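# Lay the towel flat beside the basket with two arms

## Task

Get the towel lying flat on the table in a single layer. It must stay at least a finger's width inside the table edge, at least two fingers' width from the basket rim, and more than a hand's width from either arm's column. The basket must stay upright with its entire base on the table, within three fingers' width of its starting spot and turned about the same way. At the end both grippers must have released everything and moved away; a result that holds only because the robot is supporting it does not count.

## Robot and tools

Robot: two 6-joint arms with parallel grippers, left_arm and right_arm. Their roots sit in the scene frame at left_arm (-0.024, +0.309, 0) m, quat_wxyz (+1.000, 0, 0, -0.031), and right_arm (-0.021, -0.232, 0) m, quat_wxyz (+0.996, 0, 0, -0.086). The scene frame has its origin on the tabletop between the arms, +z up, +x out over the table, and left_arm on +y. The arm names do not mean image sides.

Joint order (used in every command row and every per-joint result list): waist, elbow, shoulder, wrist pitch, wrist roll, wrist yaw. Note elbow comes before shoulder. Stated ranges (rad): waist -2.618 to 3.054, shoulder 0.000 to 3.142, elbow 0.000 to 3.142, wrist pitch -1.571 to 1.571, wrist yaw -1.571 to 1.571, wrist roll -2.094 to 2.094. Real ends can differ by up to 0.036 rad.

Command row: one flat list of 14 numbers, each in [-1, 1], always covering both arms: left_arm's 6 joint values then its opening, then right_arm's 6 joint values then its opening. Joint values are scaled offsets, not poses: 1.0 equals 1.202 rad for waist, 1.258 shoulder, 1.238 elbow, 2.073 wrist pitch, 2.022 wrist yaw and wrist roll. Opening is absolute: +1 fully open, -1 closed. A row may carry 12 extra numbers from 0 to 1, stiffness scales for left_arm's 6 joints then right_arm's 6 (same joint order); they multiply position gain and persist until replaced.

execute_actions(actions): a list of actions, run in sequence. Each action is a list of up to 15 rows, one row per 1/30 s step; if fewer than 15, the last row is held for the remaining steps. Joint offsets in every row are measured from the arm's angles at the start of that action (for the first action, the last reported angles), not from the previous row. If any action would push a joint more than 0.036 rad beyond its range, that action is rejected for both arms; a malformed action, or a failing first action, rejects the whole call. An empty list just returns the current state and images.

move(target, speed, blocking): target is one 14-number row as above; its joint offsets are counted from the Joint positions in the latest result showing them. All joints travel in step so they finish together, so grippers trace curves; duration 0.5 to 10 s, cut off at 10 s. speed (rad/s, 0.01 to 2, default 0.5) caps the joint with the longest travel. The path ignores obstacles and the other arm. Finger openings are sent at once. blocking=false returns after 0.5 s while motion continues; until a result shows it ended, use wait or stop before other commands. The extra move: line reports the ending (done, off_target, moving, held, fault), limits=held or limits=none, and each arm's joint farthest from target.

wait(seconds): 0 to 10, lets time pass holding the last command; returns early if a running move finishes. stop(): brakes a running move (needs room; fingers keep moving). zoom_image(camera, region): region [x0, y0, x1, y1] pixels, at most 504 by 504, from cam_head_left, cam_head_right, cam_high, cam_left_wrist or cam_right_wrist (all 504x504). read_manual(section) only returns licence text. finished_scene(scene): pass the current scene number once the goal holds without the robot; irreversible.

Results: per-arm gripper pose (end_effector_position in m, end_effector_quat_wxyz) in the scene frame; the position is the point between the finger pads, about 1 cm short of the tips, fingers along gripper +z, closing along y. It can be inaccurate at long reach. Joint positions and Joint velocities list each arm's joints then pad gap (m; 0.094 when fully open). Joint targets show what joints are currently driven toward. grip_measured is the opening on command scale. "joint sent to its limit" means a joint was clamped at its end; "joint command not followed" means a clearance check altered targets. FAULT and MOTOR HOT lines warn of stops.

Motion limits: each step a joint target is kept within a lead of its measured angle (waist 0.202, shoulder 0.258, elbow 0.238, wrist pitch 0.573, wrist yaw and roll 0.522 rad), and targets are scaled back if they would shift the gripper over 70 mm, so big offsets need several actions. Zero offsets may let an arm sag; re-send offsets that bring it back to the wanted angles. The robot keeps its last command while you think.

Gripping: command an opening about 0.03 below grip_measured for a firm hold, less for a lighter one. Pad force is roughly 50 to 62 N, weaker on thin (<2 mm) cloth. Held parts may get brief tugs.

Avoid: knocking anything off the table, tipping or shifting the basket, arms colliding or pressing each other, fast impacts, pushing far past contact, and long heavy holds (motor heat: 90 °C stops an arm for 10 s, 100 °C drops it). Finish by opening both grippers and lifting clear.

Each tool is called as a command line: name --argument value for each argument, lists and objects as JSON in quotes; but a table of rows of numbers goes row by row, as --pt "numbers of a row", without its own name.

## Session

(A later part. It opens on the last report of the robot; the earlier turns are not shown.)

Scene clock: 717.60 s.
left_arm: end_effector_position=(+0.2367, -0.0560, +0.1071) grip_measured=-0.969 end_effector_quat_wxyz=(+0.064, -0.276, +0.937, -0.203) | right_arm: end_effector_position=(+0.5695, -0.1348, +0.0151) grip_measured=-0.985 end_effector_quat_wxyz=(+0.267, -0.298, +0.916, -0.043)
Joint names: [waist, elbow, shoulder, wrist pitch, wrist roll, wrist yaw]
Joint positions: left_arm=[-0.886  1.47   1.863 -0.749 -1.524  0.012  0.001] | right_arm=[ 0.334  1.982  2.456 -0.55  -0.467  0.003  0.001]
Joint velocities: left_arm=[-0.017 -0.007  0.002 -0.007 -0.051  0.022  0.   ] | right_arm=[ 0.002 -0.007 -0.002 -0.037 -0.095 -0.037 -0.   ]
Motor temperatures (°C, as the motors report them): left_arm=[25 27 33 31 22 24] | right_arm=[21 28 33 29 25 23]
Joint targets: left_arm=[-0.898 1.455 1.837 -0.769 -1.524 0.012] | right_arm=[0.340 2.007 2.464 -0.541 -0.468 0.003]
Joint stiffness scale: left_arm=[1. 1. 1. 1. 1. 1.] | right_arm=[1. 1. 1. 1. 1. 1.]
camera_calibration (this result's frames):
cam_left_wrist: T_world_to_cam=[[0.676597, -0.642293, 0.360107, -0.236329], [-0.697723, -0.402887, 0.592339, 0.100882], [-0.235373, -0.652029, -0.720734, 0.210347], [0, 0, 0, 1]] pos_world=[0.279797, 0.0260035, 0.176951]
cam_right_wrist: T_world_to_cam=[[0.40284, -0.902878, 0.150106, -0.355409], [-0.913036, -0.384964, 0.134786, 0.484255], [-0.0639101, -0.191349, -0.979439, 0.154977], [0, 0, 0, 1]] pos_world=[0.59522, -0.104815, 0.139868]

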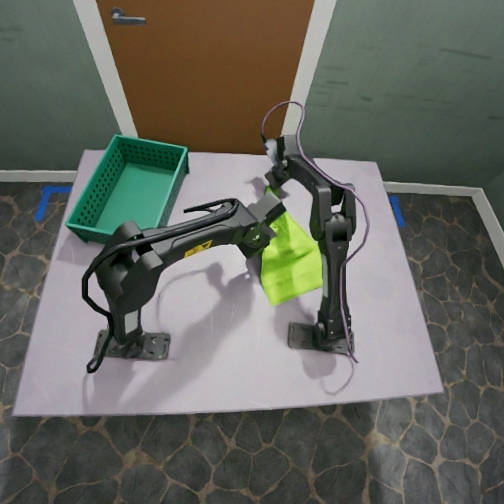

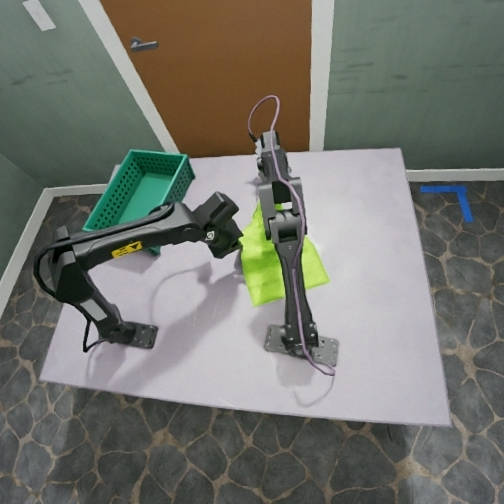

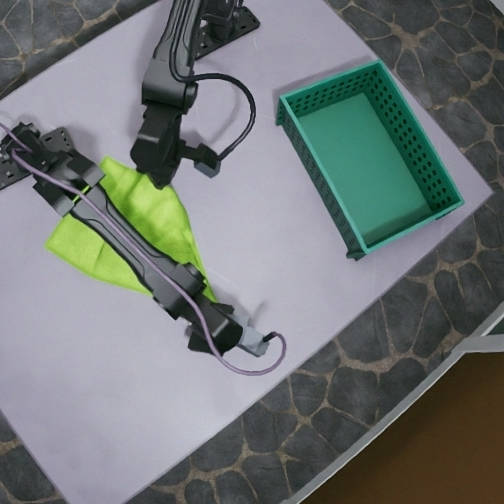

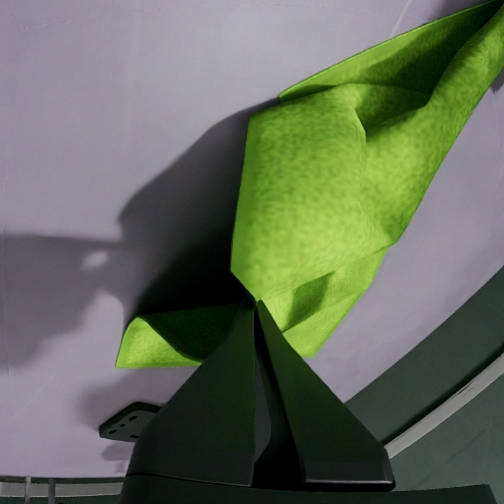

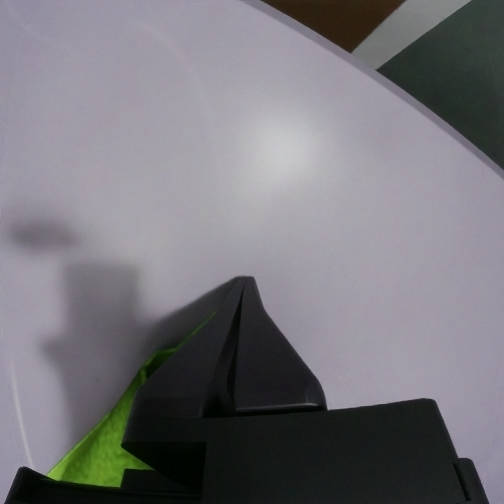

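move --target '[-0.127,-0.036,0.123,0.074,0,0,-1, 0.005,0.02,0.006,0.004,0,0,-1]' --speed 0.2

Scene clock: 764.37 s.
left_arm: end_effector_position=(+0.1870, -0.1017, +0.0384) grip_measured=-0.969 end_effector_quat_wxyz=(+0.042, -0.209, +0.961, -0.179) | right_arm: end_effector_position=(+0.5695, -0.1348, +0.0151) grip_measured=-0.985 end_effector_quat_wxyz=(+0.267, -0.298, +0.916, -0.043)
Joint names: [waist, elbow, shoulder, wrist pitch, wrist roll, wrist yaw]
Joint positions: left_arm=[-1.032  1.435  2.023 -0.614 -1.524  0.012  0.001] | right_arm=[ 0.334  1.982  2.456 -0.55  -0.467  0.003  0.001]
Joint velocities: left_arm=[-0.002  0.007  0.002 -0.007 -0.051  0.051 -0.001] | right_arm=[-0.012  0.002  0.002 -0.095 -0.022  0.007 -0.001]
Motor temperatures (°C, as the motors report them): left_arm=[25 27 33 31 22 24] | right_arm=[21 28 34 30 25 23]
Joint targets: left_arm=[-1.039 1.425 2.017 -0.595 -1.524 0.012] | right_arm=[0.340 2.007 2.463 -0.542 -0.467 0.003]
Joint stiffness scale: left_arm=[1. 1. 1. 1. 1. 1.] | right_arm=[1. 1. 1. 1. 1. 1.]
move: off_target (right_arm); limits=none; left_arm: farthest joint: the wrist pitch, 0.019 radians from its target (0.153 radians at the start); right_arm: farthest joint: the elbow, 0.025 radians from its target (0.025 radians at the start)
camera_calibration (this result's frames):
cam_left_wrist: T_world_to_cam=[[0.585391, -0.751637, 0.303907, -0.199185], [-0.732307, -0.329343, 0.596036, 0.10228], [-0.347913, -0.571468, -0.743224, 0.149409], [0, 0, 0, 1]] pos_world=[0.243482, -0.030647, 0.110615]
cam_right_wrist: T_world_to_cam=[[0.40284, -0.902878, 0.150106, -0.355409], [-0.913036, -0.384964, 0.134786, 0.484255], [-0.0639101, -0.191349, -0.979439, 0.154977], [0, 0, 0, 1]] pos_world=[0.59522, -0.104815, 0.139868]

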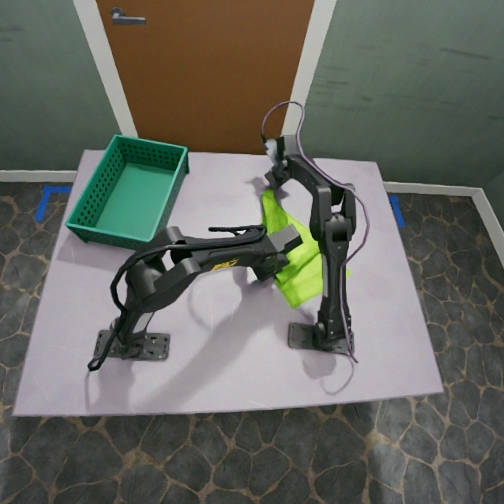

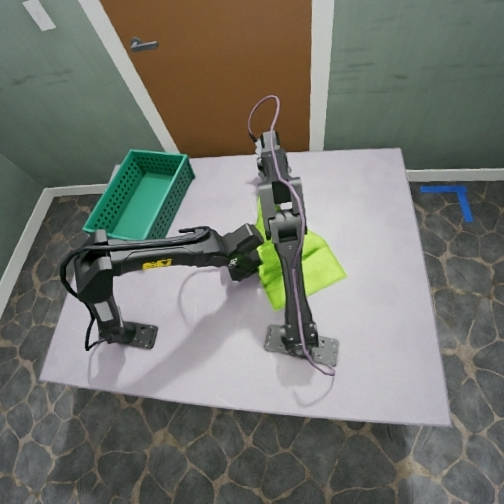

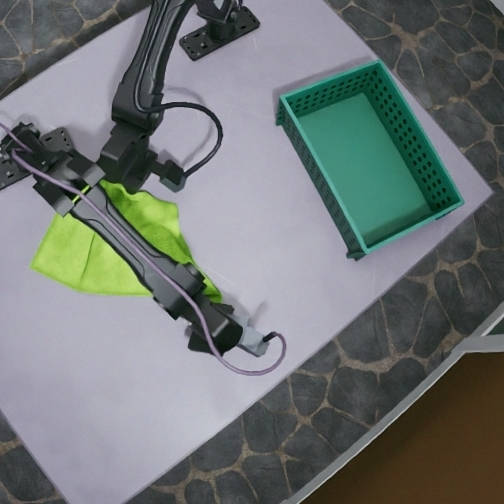

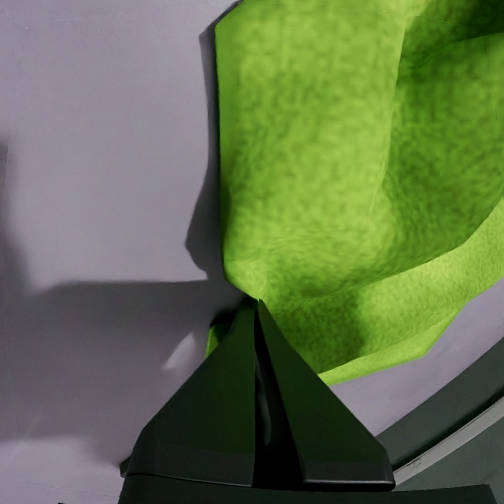

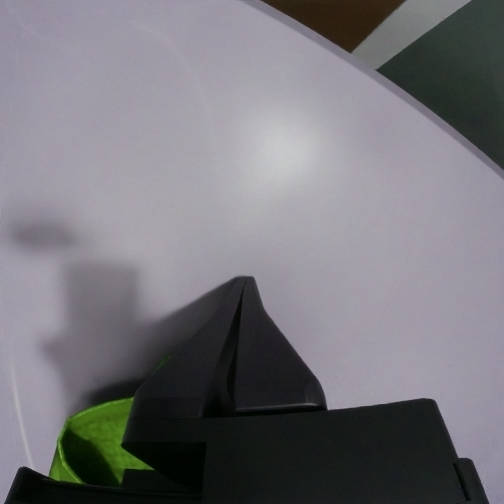

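zoom_image --camera "cam_high" --region '[20, 150, 280, 370]'

zoom_image --camera "cam_head_left" --region '[230, 150, 370, 320]'

Region (20, 150, 280, 370) of cam_high's 504x504 image, scaled by 1.938, with more detail than that image has; it fills the top 426 rows of this view, and the rest is white.

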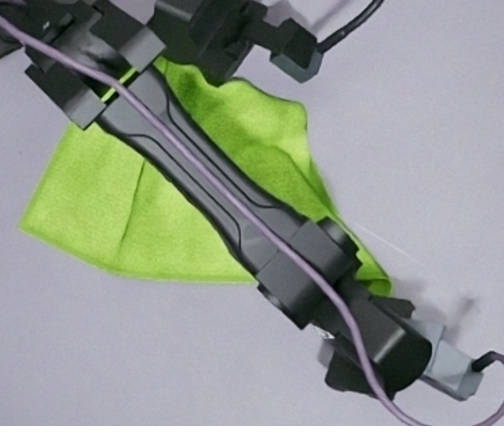

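Region (230, 150, 370, 320) of cam_head_left's 504x504 image, scaled by 2.965, with more detail than that image has; it fills the left 415 columns of this view, and the rest is white.

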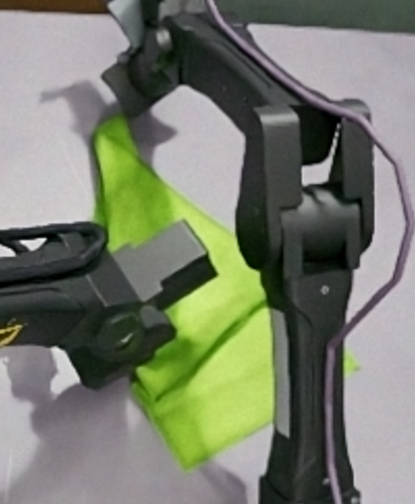

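execute_actions --actions '[[[0,0,0,0,0,0,0.0, 0,0.02,0,0,0,0,-1]]]'

move --target '[0.25,0.0,-0.35,0.0,0,0,0.0, -0.2,-0.15,-0.4,0,0,0,-1]' --speed 0.5

Scene clock: 770.80 s.
left_arm: end_effector_position=(+0.1870, -0.1017, +0.0384) grip_measured=-0.003 end_effector_quat_wxyz=(+0.042, -0.209, +0.961, -0.179) | right_arm: end_effector_position=(+0.5695, -0.1348, +0.0151) grip_measured=-0.985 end_effector_quat_wxyz=(+0.267, -0.298, +0.916, -0.043)
Joint names: [waist, elbow, shoulder, wrist pitch, wrist roll, wrist yaw]
Joint positions: left_arm=[-1.032  1.435  2.023 -0.614 -1.524  0.012  0.047] | right_arm=[ 0.334  1.982  2.456 -0.55  -0.467  0.003  0.001]
Joint velocities: left_arm=[-0.012 -0.007 -0.002 -0.051 -0.022 -0.022  0.001] | right_arm=[ 0.017 -0.002 -0.002  0.037  0.022  0.037  0.   ]
Motor temperatures (°C, as the motors report them): left_arm=[25 27 33 31 22 24] | right_arm=[21 29 34 30 25 23]
Joint targets: left_arm=[-1.032 1.435 2.023 -0.614 -1.524 0.012] | right_arm=[0.334 2.007 2.456 -0.550 -0.467 0.003]
Joint stiffness scale: left_arm=[1. 1. 1. 1. 1. 1.] | right_arm=[1. 1. 1. 1. 1. 1.]
camera_calibration (this result's frames):
cam_left_wrist: T_world_to_cam=[[0.585391, -0.751637, 0.303907, -0.199185], [-0.732307, -0.329343, 0.596036, 0.10228], [-0.347913, -0.571468, -0.743224, 0.149409], [0, 0, 0, 1]] pos_world=[0.243482, -0.030647, 0.110615]
cam_right_wrist: T_world_to_cam=[[0.40284, -0.902878, 0.150106, -0.355409], [-0.913036, -0.384964, 0.134786, 0.484255], [-0.0639101, -0.191349, -0.979439, 0.154977], [0, 0, 0, 1]] pos_world=[0.59522, -0.104815, 0.139868]

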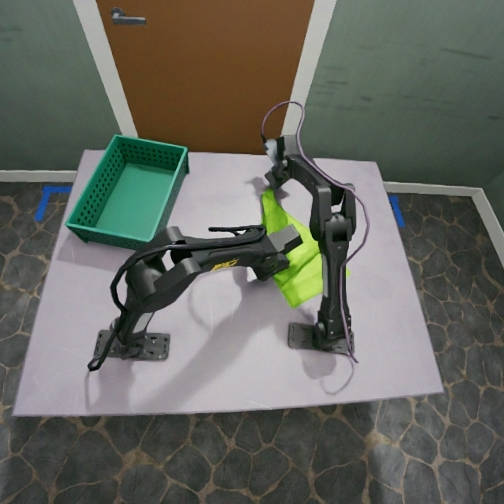

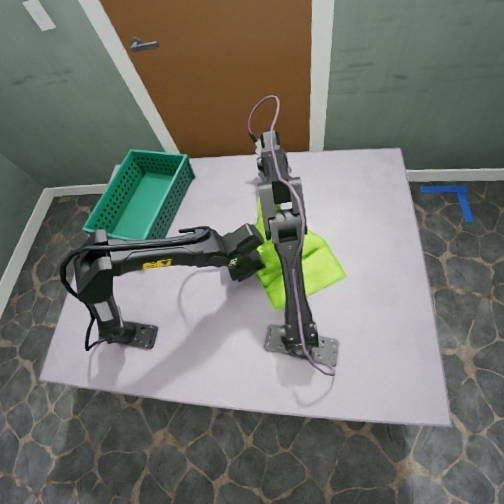

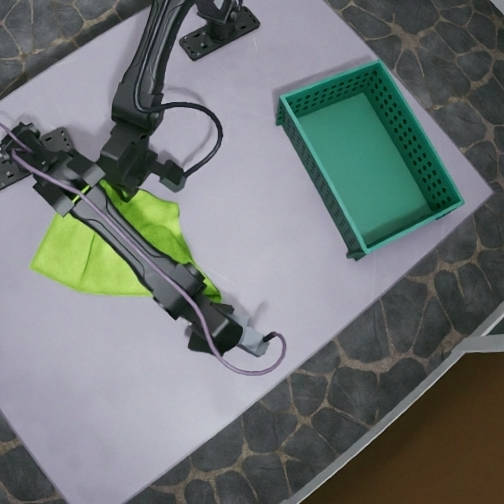

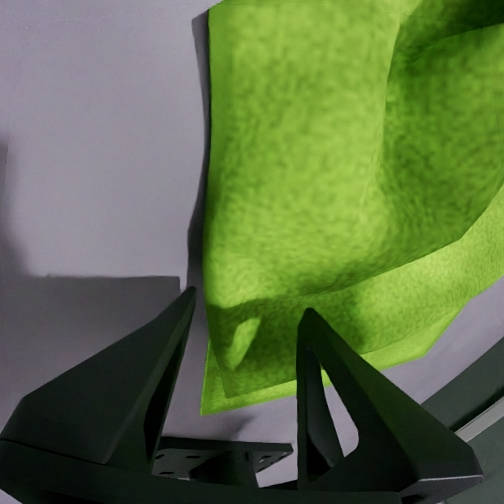

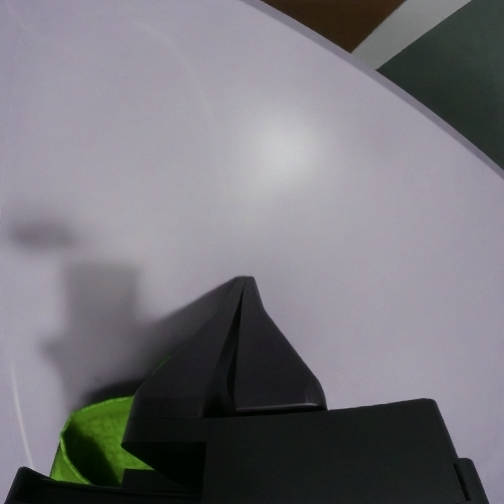

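Scene clock: 772.40 s.
left_arm: end_effector_position=(+0.2924, -0.0184, +0.2292) grip_measured=-0.003 end_effector_quat_wxyz=(+0.148, -0.324, +0.863, -0.359) | right_arm: end_effector_position=(+0.5371, -0.2736, +0.2156) grip_measured=-0.985 end_effector_quat_wxyz=(+0.395, -0.177, +0.895, -0.112)
Joint names: [waist, elbow, shoulder, wrist pitch, wrist roll, wrist yaw]
Joint positions: left_arm=[-0.737  1.435  1.594 -0.614 -1.524  0.014  0.047] | right_arm=[ 0.096  1.802  1.969 -0.558 -0.467  0.003  0.001]
Joint velocities: left_arm=[ 0.002  0.007  0.017 -0.095  0.037 -0.007  0.   ] | right_arm=[-0.017 -0.002 -0.012  0.051  0.007  0.007 -0.001]
Motor temperatures (°C, as the motors report them): left_arm=[25 27 33 31 22 24] | right_arm=[21 28 34 30 25 23]
Joint targets: left_arm=[-0.731 1.435 1.582 -0.614 -1.524 0.012] | right_arm=[0.093 1.796 1.952 -0.551 -0.467 0.003]
Joint stiffness scale: left_arm=[1. 1. 1. 1. 1. 1.] | right_arm=[1. 1. 1. 1. 1. 1.]
move: done; limits=none; left_arm: farthest joint: the shoulder, 0.011 radians from its target (0.440 radians at the start); right_arm: farthest joint: the shoulder, 0.016 radians from its target (0.503 radians at the start)
camera_calibration (this result's frames):
cam_left_wrist: T_world_to_cam=[[0.631574, -0.398312, 0.665178, -0.346088], [-0.774931, -0.351308, 0.525418, 0.121433], [0.0244022, -0.847307, -0.530542, 0.212809], [0, 0, 0, 1]] pos_world=[0.30749, 0.0851242, 0.279312]
cam_right_wrist: T_world_to_cam=[[0.123708, -0.968066, 0.218045, -0.380257], [-0.9749, -0.159556, -0.155279, 0.531668], [0.185111, -0.193363, -0.963506, 0.18493], [0, 0, 0, 1]] pos_world=[0.531132, -0.247524, 0.343651]

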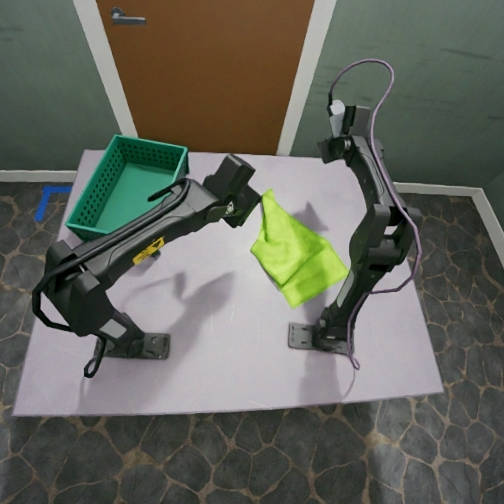

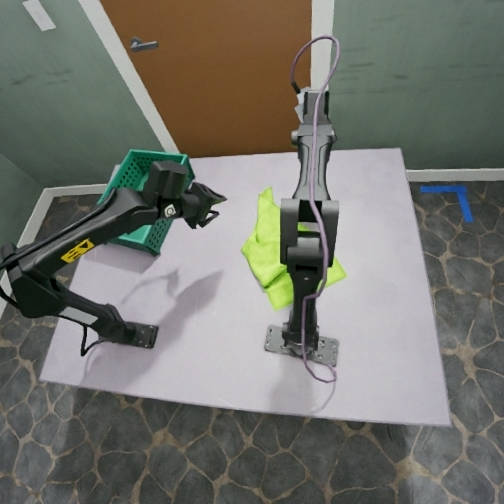

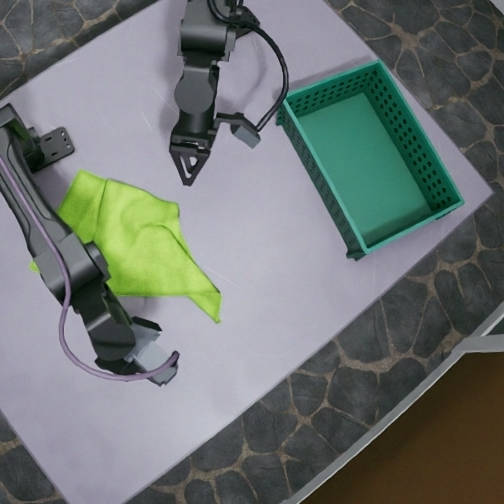

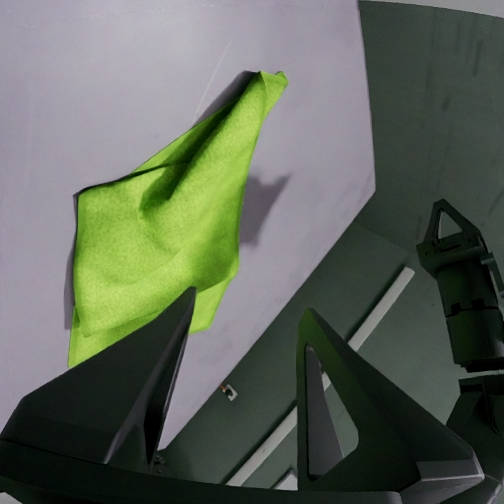

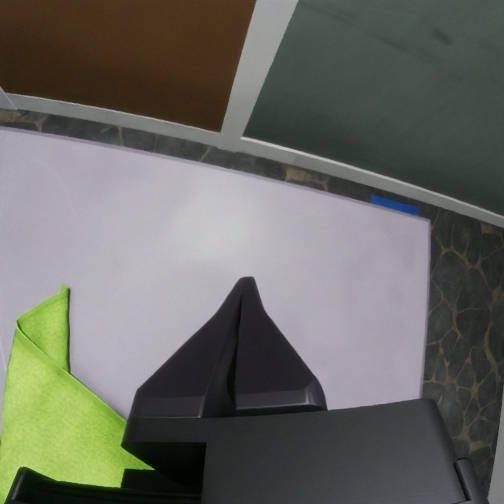

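zoom_image --camera "cam_high" --region '[20, 150, 260, 350]'

zoom_image --camera "cam_head_left" --region '[235, 170, 365, 320]'

zoom_image --camera "cam_left_wrist" --region '[50, 50, 320, 380]'

Region (20, 150, 260, 350) of cam_high's 504x504 image, scaled by 2.100, with more detail than that image has.

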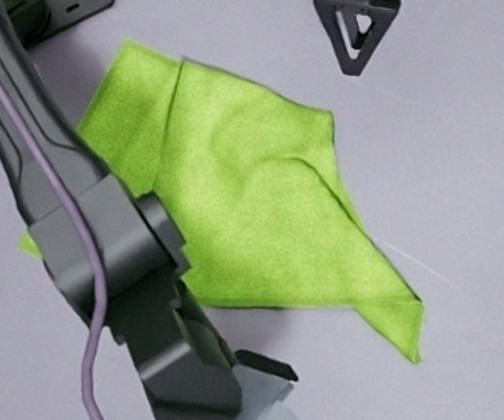

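Region (235, 170, 365, 320) of cam_head_left's 504x504 image, scaled by 3.360, with more detail than that image has; it fills the left 437 columns of this view, and the rest is white.

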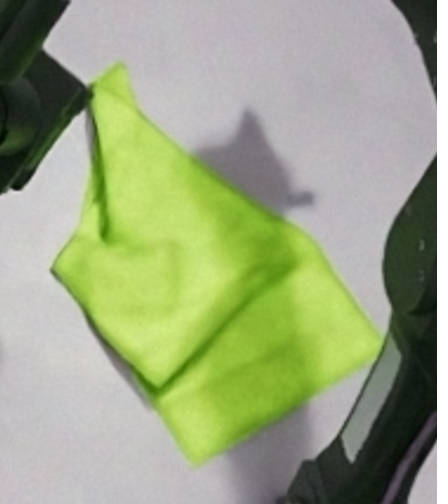

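Region (50, 50, 320, 380) of cam_left_wrist's 504x504 image, scaled by 1.527, with more detail than that image has; it fills the left 412 columns of this view, and the rest is white.

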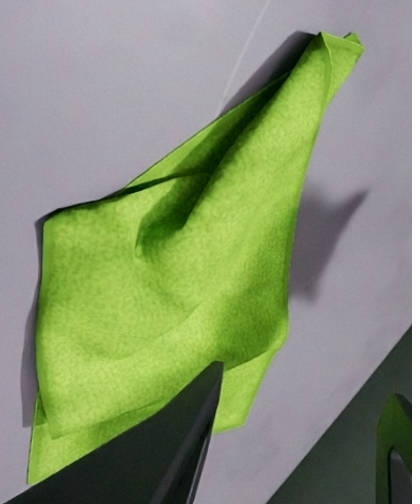

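move --target '[0.65,0.02,0,0,0,0,0.0, 0.32,-0.284,0.017,-0.063,0,0,-1]' --speed 0.7

Scene clock: 860.70 s.
left_arm: end_effector_position=(+0.4315, +0.2991, +0.2292) grip_measured=-0.003 end_effector_quat_wxyz=(-0.273, +0.628, -0.675, +0.276) | right_arm: end_effector_position=(+0.4108, -0.0947, +0.0496) grip_measured=-0.985 end_effector_quat_wxyz=(+0.170, -0.372, +0.913, -0.016)
Joint names: [waist, elbow, shoulder, wrist pitch, wrist roll, wrist yaw]
Joint positions: left_arm=[ 0.045  1.435  1.594 -0.614 -1.524  0.016  0.047] | right_arm=[ 0.479  1.454  1.998 -0.685 -0.467  0.005  0.001]
Joint velocities: left_arm=[ 0.002 -0.002  0.007  0.051  0.022  0.095 -0.002] | right_arm=[ 0.017 -0.007 -0.002 -0.037  0.022 -0.051  0.001]
Motor temperatures (°C, as the motors report them): left_arm=[25 28 32 34 22 24] | right_arm=[21 28 34 34 25 23]
Joint targets: left_arm=[0.044 1.460 1.594 -0.614 -1.524 0.014] | right_arm=[0.481 1.451 1.991 -0.688 -0.467 0.003]
Joint stiffness scale: left_arm=[1. 1. 1. 1. 1. 1.] | right_arm=[1. 1. 1. 1. 1. 1.]
move: off_target (left_arm); limits=none; left_arm: farthest joint: the elbow, 0.025 radians from its target (0.025 radians at the start); right_arm: farthest joint: the shoulder, 0.007 radians from its target (0.021 radians at the start)
camera_calibration (this result's frames):
cam_left_wrist: T_world_to_cam=[[0.729125, 0.162332, 0.66485, -0.517161], [-0.303731, -0.793796, 0.526911, 0.269422], [0.61329, -0.586119, -0.529471, 0.145972], [0, 0, 0, 1]] pos_world=[0.369384, 0.383375, 0.279162]
cam_right_wrist: T_world_to_cam=[[0.55247, -0.827798, 0.097608, -0.3122], [-0.803249, -0.497457, 0.327608, 0.284798], [-0.222638, -0.259397, -0.939758, 0.243075], [0, 0, 0, 1]] pos_world=[0.455363, -0.0537101, 0.165602]

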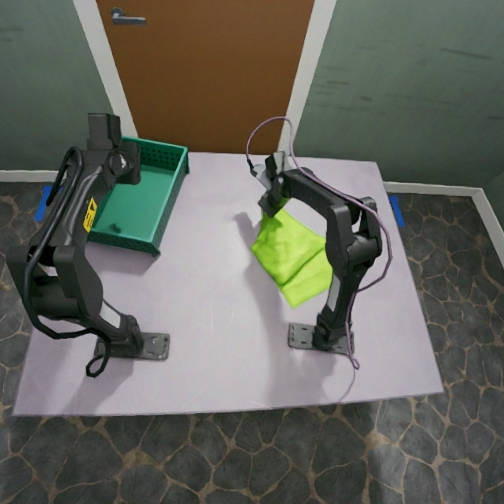

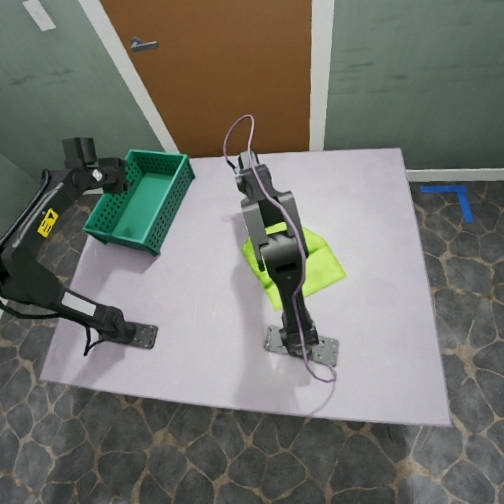

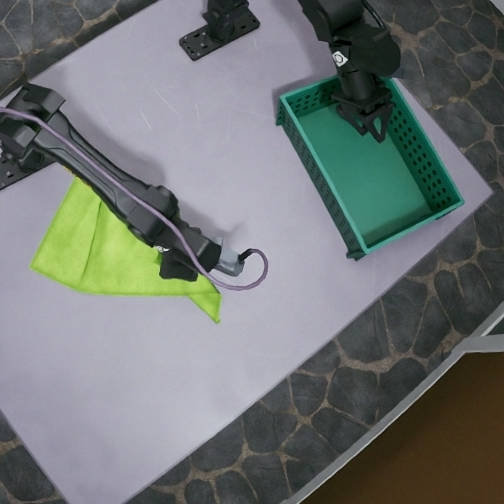

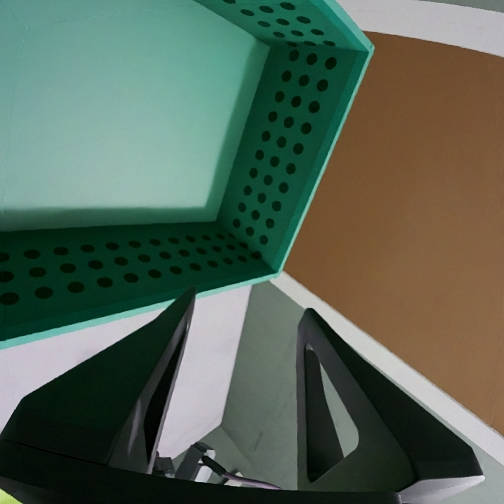

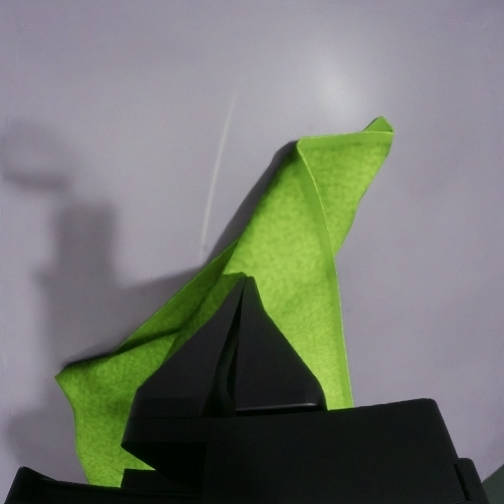

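move --target '[-0.652,0.537,0.585,-0.163,0.487,-0.008,-1, -0.345,-0.592,-0.654,-0.173,0,0,-1]' --speed 0.7

Scene clock: 923.73 s.
left_arm: end_effector_position=(+0.3484, -0.0842, +0.0628) grip_measured=-0.982 end_effector_quat_wxyz=(+0.132, +0.129, +0.976, -0.114) | right_arm: end_effector_position=(+0.1628, -0.2492, +0.0588) grip_measured=-0.985 end_effector_quat_wxyz=(+0.030, -0.185, +0.982, -0.011)
Joint names: [waist, elbow, shoulder, wrist pitch, wrist roll, wrist yaw]
Joint positions: left_arm=[-0.749  2.06   2.345 -0.936 -0.552  0.012  0.001] | right_arm=[ 0.076  0.727  1.199 -1.036 -0.467  0.005  0.001]
Joint velocities: left_arm=[-0.002 -0.007  0.022 -0.037  0.007  0.037 -0.001] | right_arm=[ 0.002  0.002  0.002 -0.081 -0.051  0.022 -0.001]
Motor temperatures (°C, as the motors report them): left_arm=[25 29 31 35 22 24] | right_arm=[21 27 33 31 25 23]
Joint targets: left_arm=[-0.739 2.100 2.330 -0.952 -0.540 0.000] | right_arm=[0.064 0.721 1.175 -1.044 -0.467 0.005]
Joint stiffness scale: left_arm=[1. 1. 1. 1. 1. 1.] | right_arm=[1. 1. 1. 1. 1. 1.]
move: off_target (left_arm, right_arm); limits=none; left_arm: farthest joint: the elbow, 0.040 radians from its target (0.665 radians at the start); right_arm: farthest joint: the shoulder, 0.023 radians from its target (0.822 radians at the start)
camera_calibration (this result's frames):
cam_left_wrist: T_world_to_cam=[[-0.0549702, -0.978413, 0.199214, -0.0774115], [-0.93297, 0.121412, 0.33886, 0.335785], [-0.355732, -0.167234, -0.919504, 0.281524], [0, 0, 0, 1]] pos_world=[0.409169, -0.0694285, 0.1605]
cam_right_wrist: T_world_to_cam=[[0.200588, -0.97952, 0.0174486, -0.279773], [-0.808438, -0.155441, 0.567684, 0.0777294], [-0.553346, -0.127977, -0.823061, 0.236144], [0, 0, 0, 1]] pos_world=[0.249628, -0.23174, 0.155117]

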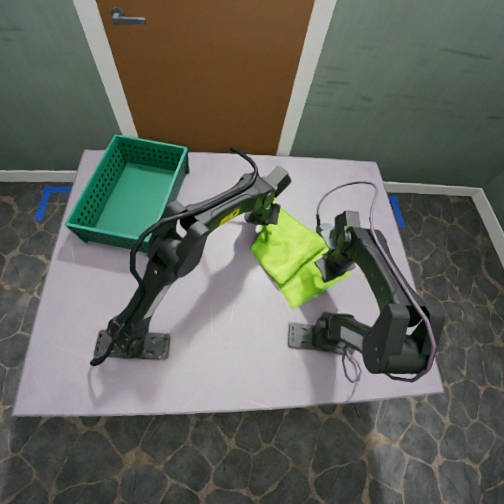

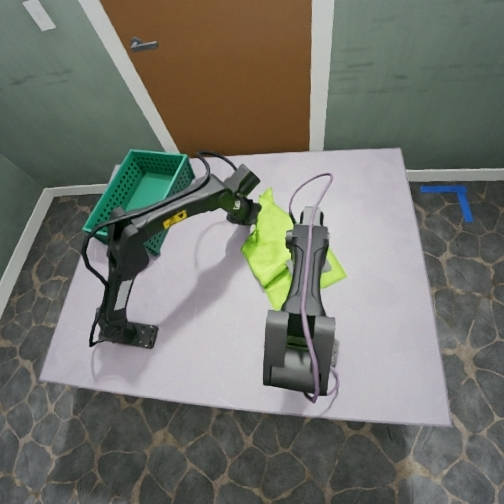

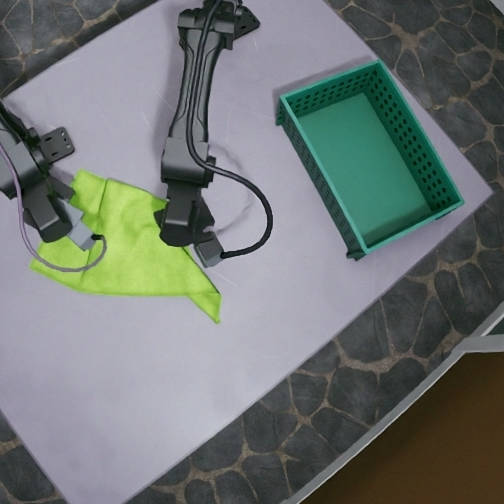

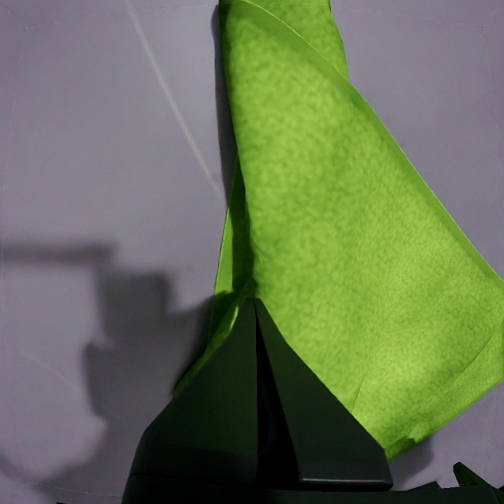

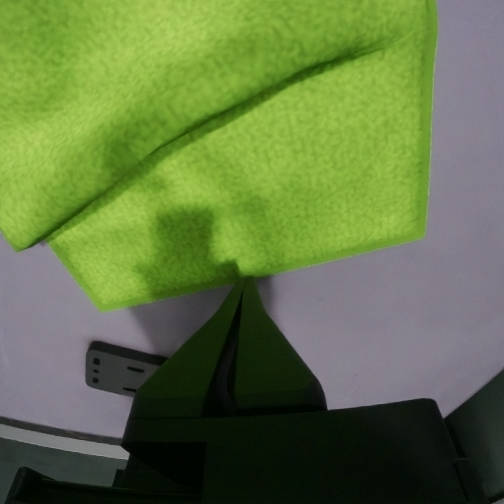

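move --target '[0,0.032,0.07,-0.008,0,0,-1, 0,-0.13,0.068,0.122,0,0,-1]' --speed 0.25

Scene clock: 939.83 s.
left_arm: end_effector_position=(+0.3464, -0.0821, +0.0243) grip_measured=-0.982 end_effector_quat_wxyz=(+0.105, +0.129, +0.982, -0.093) | right_arm: end_effector_position=(+0.1622, -0.2492, +0.0106) grip_measured=-0.985 end_effector_quat_wxyz=(+0.029, -0.185, +0.982, -0.011)
Joint names: [waist, elbow, shoulder, wrist pitch, wrist roll, wrist yaw]
Joint positions: left_arm=[-0.749  2.072  2.426 -0.936 -0.551  0.012  0.001] | right_arm=[ 0.076  0.574  1.277 -0.806 -0.467  0.005  0.001]
Joint velocities: left_arm=[ 0.007  0.007 -0.002  0.007 -0.022  0.037 -0.   ] | right_arm=[-0.017 -0.007 -0.012 -0.007  0.022 -0.037 -0.   ]
Motor temperatures (°C, as the motors report them): left_arm=[25 29 33 34 22 24] | right_arm=[22 27 31 30 25 23]
Joint targets: left_arm=[-0.749 2.099 2.433 -0.952 -0.552 0.012] | right_arm=[0.076 0.566 1.284 -0.783 -0.467 0.005]
Joint stiffness scale: left_arm=[1. 1. 1. 1. 1. 1.] | right_arm=[1. 1. 1. 1. 1. 1.]
move: off_target (left_arm, right_arm); limits=none; left_arm: farthest joint: the elbow, 0.028 radians from its target (0.040 radians at the start); right_arm: farthest joint: the wrist pitch, 0.023 radians from its target (0.253 radians at the start)
camera_calibration (this result's frames):
cam_left_wrist: T_world_to_cam=[[-0.0469421, -0.987255, 0.152067, -0.0700832], [-0.915565, 0.103398, 0.388652, 0.337902], [-0.399422, -0.120983, -0.908749, 0.264444], [0, 0, 0, 1]] pos_world=[0.411706, -0.0721349, 0.119644]
cam_right_wrist: T_world_to_cam=[[0.200614, -0.979523, 0.0170017, -0.278745], [-0.807575, -0.155524, 0.568889, 0.104373], [-0.554596, -0.127857, -0.822239, 0.196403], [0, 0, 0, 1]] pos_world=[0.249134, -0.231693, 0.106853]

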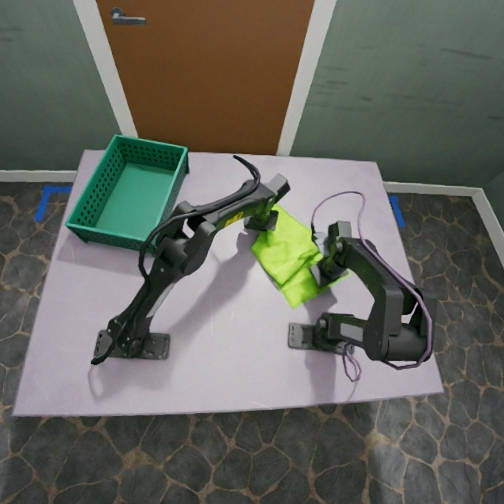

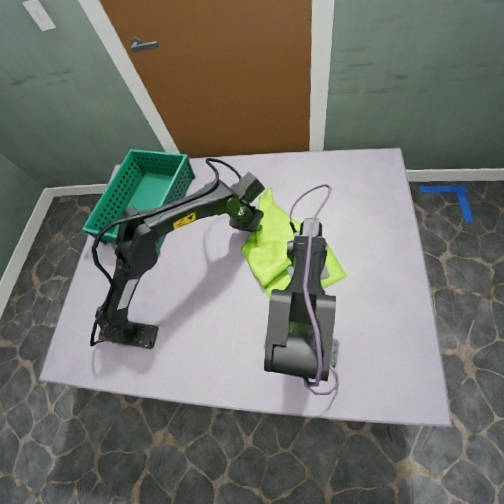

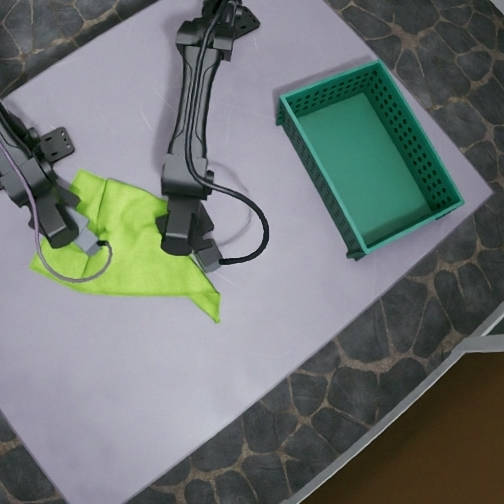

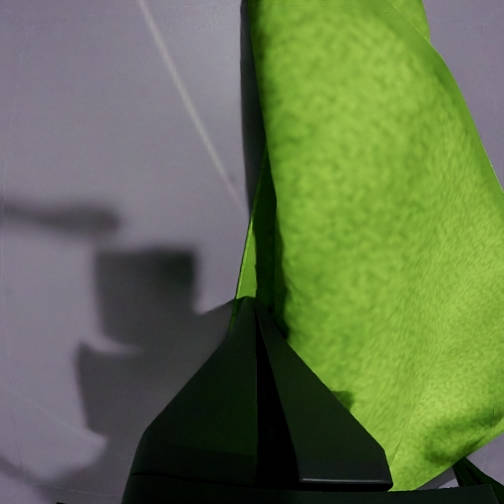

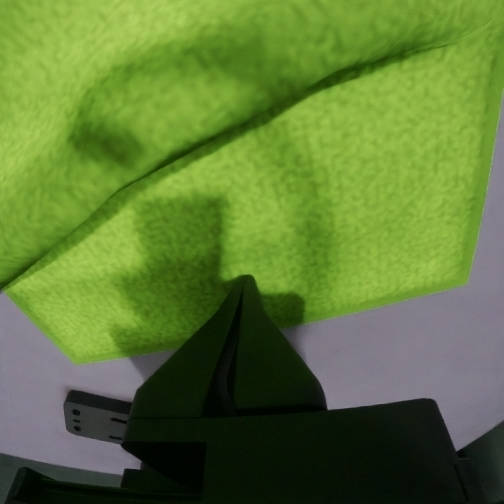

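move --target '[0.15,0.022,0.008,-0.008,0.15,0,-1, 0,-0.006,0.006,0.011,0,0,-1]' --speed 0.2

Scene clock: 949.20 s.
left_arm: end_effector_position=(+0.4065, -0.0144, +0.0230) grip_measured=-0.983 end_effector_quat_wxyz=(+0.121, +0.189, +0.972, -0.068) | right_arm: end_effector_position=(+0.1624, -0.2492, +0.0106) grip_measured=-0.985 end_effector_quat_wxyz=(+0.029, -0.185, +0.982, -0.011)
Joint names: [waist, elbow, shoulder, wrist pitch, wrist roll, wrist yaw]
Joint positions: left_arm=[-0.578  2.072  2.429 -0.936 -0.259  0.018  0.001] | right_arm=[ 0.076  0.574  1.277 -0.805 -0.467  0.005  0.001]
Joint velocities: left_arm=[-0.002 -0.007 -0.012 -0.037 -0.007 -0.007  0.   ] | right_arm=[-0.002 -0.007 -0.017 -0.007 -0.007  0.007 -0.001]
Motor temperatures (°C, as the motors report them): left_arm=[25 29 34 33 22 24] | right_arm=[21 27 30 30 25 23]
Joint targets: left_arm=[-0.568 2.099 2.436 -0.952 -0.248 0.012] | right_arm=[0.076 0.566 1.285 -0.783 -0.467 0.005]
Joint stiffness scale: left_arm=[1. 1. 1. 1. 1. 1.] | right_arm=[1. 1. 1. 1. 1. 1.]
move: off_target (left_arm, right_arm); limits=none; left_arm: farthest joint: the elbow, 0.027 radians from its target (0.027 radians at the start); right_arm: farthest joint: the wrist pitch, 0.022 radians from its target (0.022 radians at the start)
camera_calibration (this result's frames):
cam_left_wrist: T_world_to_cam=[[-0.163403, -0.982145, 0.0932211, 0.048554], [-0.918051, 0.185973, 0.350139, 0.389577], [-0.361224, -0.0283679, -0.932048, 0.281751], [0, 0, 0, 1]] pos_world=[0.46736, -0.0167712, 0.121673]
cam_right_wrist: T_world_to_cam=[[0.200601, -0.979522, 0.0172251, -0.278801], [-0.808007, -0.155482, 0.568287, 0.104603], [-0.553971, -0.127917, -0.82265, 0.196403], [0, 0, 0, 1]] pos_world=[0.249249, -0.231704, 0.106929]

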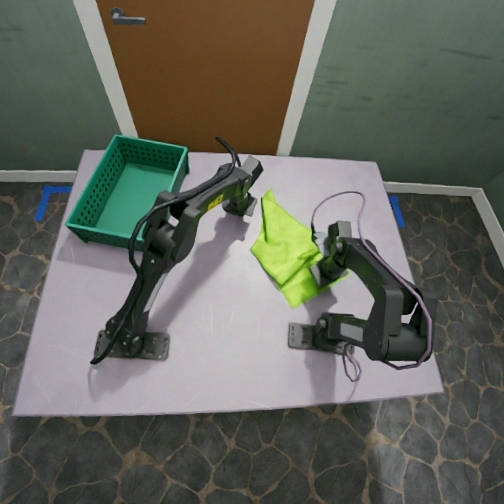

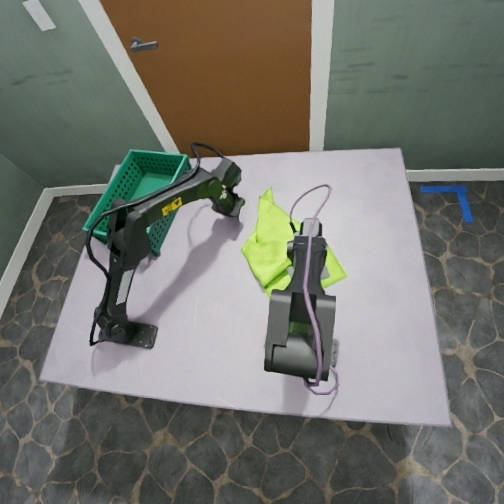

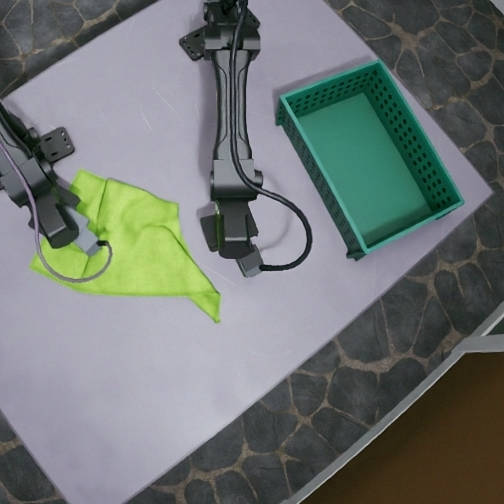

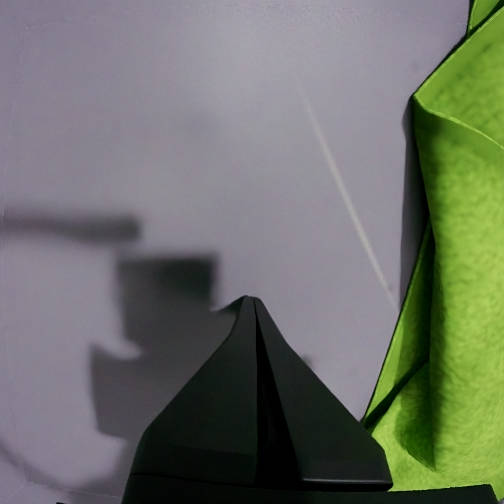

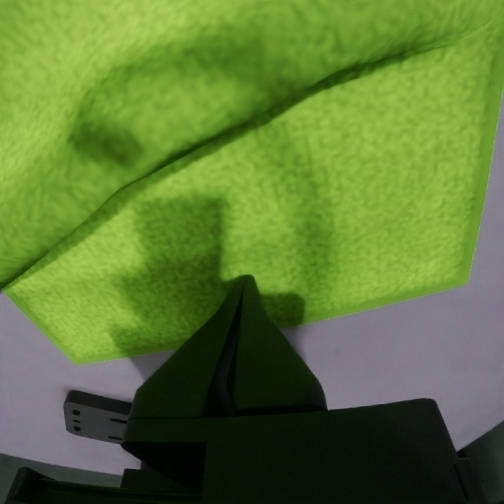

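move --target '[-0.152,0.022,-0.025,0.048,-0.12,0,-1, 0,-0.006,0.006,0.011,0,0,-1]' --speed 0.2

Scene clock: 976.97 s.
left_arm: end_effector_position=(+0.3552, -0.0979, +0.0288) grip_measured=-0.983 end_effector_quat_wxyz=(+0.134, +0.161, +0.971, -0.114) | right_arm: end_effector_position=(+0.1625, -0.2492, +0.0106) grip_measured=-0.985 end_effector_quat_wxyz=(+0.029, -0.185, +0.982, -0.011)
Joint names: [waist, elbow, shoulder, wrist pitch, wrist roll, wrist yaw]
Joint positions: left_arm=[-0.755  2.072  2.429 -0.86  -0.492  0.018  0.001] | right_arm=[ 0.076  0.574  1.277 -0.805 -0.467  0.005  0.001]
Joint velocities: left_arm=[ 0.007  0.007 -0.007 -0.022  0.066  0.007 -0.   ] | right_arm=[-0.002  0.007 -0.007  0.007 -0.007 -0.066  0.   ]
Motor temperatures (°C, as the motors report them): left_arm=[25 29 34 32 22 24] | right_arm=[21 27 30 29 25 23]
Joint targets: left_arm=[-0.761 2.099 2.397 -0.836 -0.502 0.018] | right_arm=[0.076 0.566 1.285 -0.783 -0.467 0.005]
Joint stiffness scale: left_arm=[1. 1. 1. 1. 1. 1.] | right_arm=[1. 1. 1. 1. 1. 1.]
move: off_target (left_arm, right_arm); limits=none; left_arm: farthest joint: the shoulder, 0.031 radians from its target (0.031 radians at the start); right_arm: farthest joint: the wrist pitch, 0.023 radians from its target (0.023 radians at the start)
camera_calibration (this result's frames):
cam_left_wrist: T_world_to_cam=[[-0.119847, -0.974195, 0.191259, -0.0599205], [-0.927955, 0.1784, 0.32722, 0.359417], [-0.352897, -0.138263, -0.92539, 0.252368], [0, 0, 0, 1]] pos_world=[0.415401, -0.087601, 0.127391]
cam_right_wrist: T_world_to_cam=[[0.200595, -0.979521, 0.0173369, -0.278829], [-0.808223, -0.155462, 0.567986, 0.104718], [-0.553659, -0.127947, -0.822856, 0.196403], [0, 0, 0, 1]] pos_world=[0.249307, -0.23171, 0.106967]

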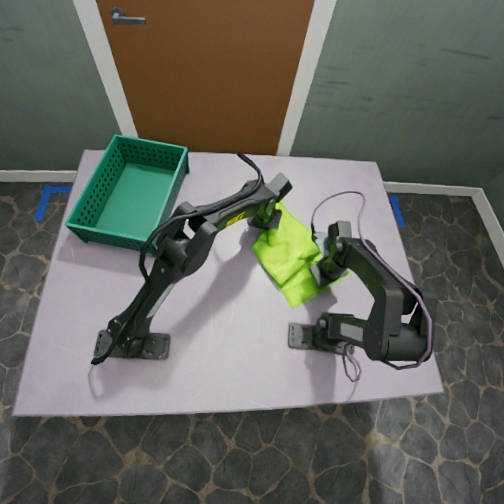

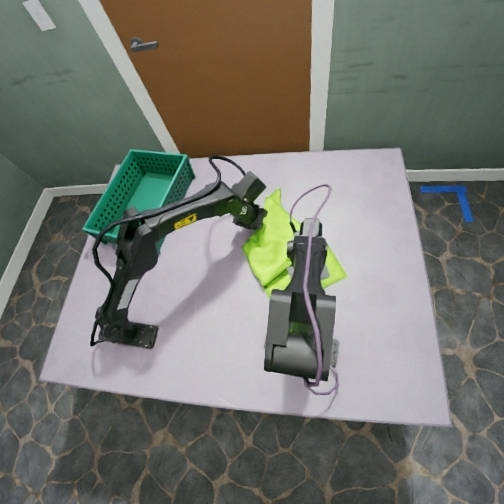

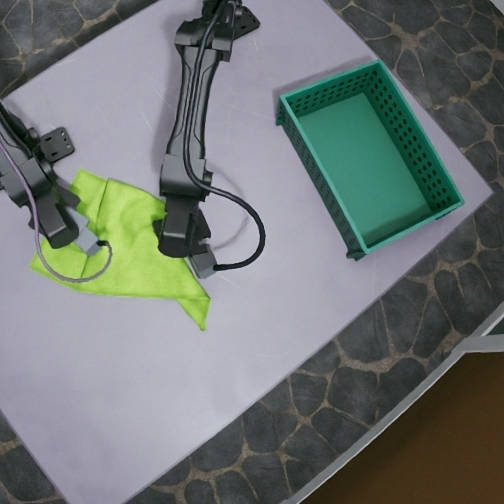

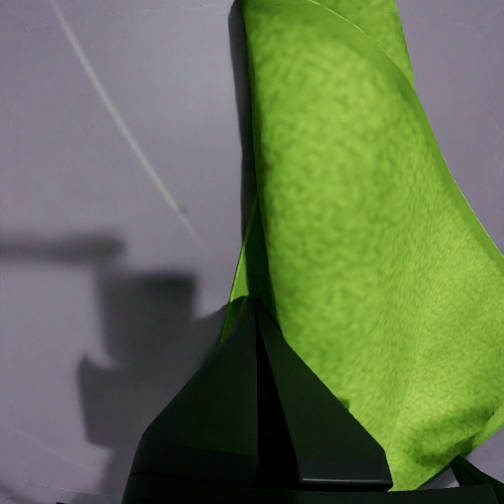

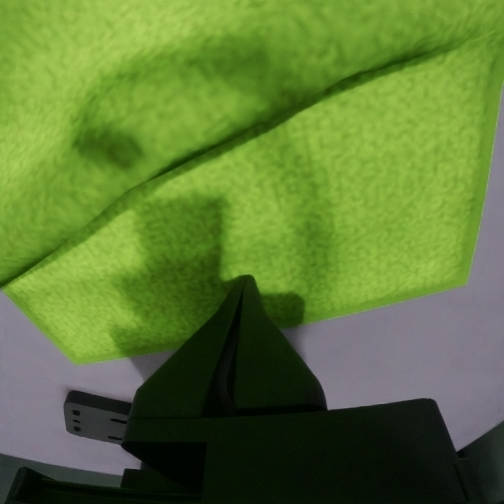

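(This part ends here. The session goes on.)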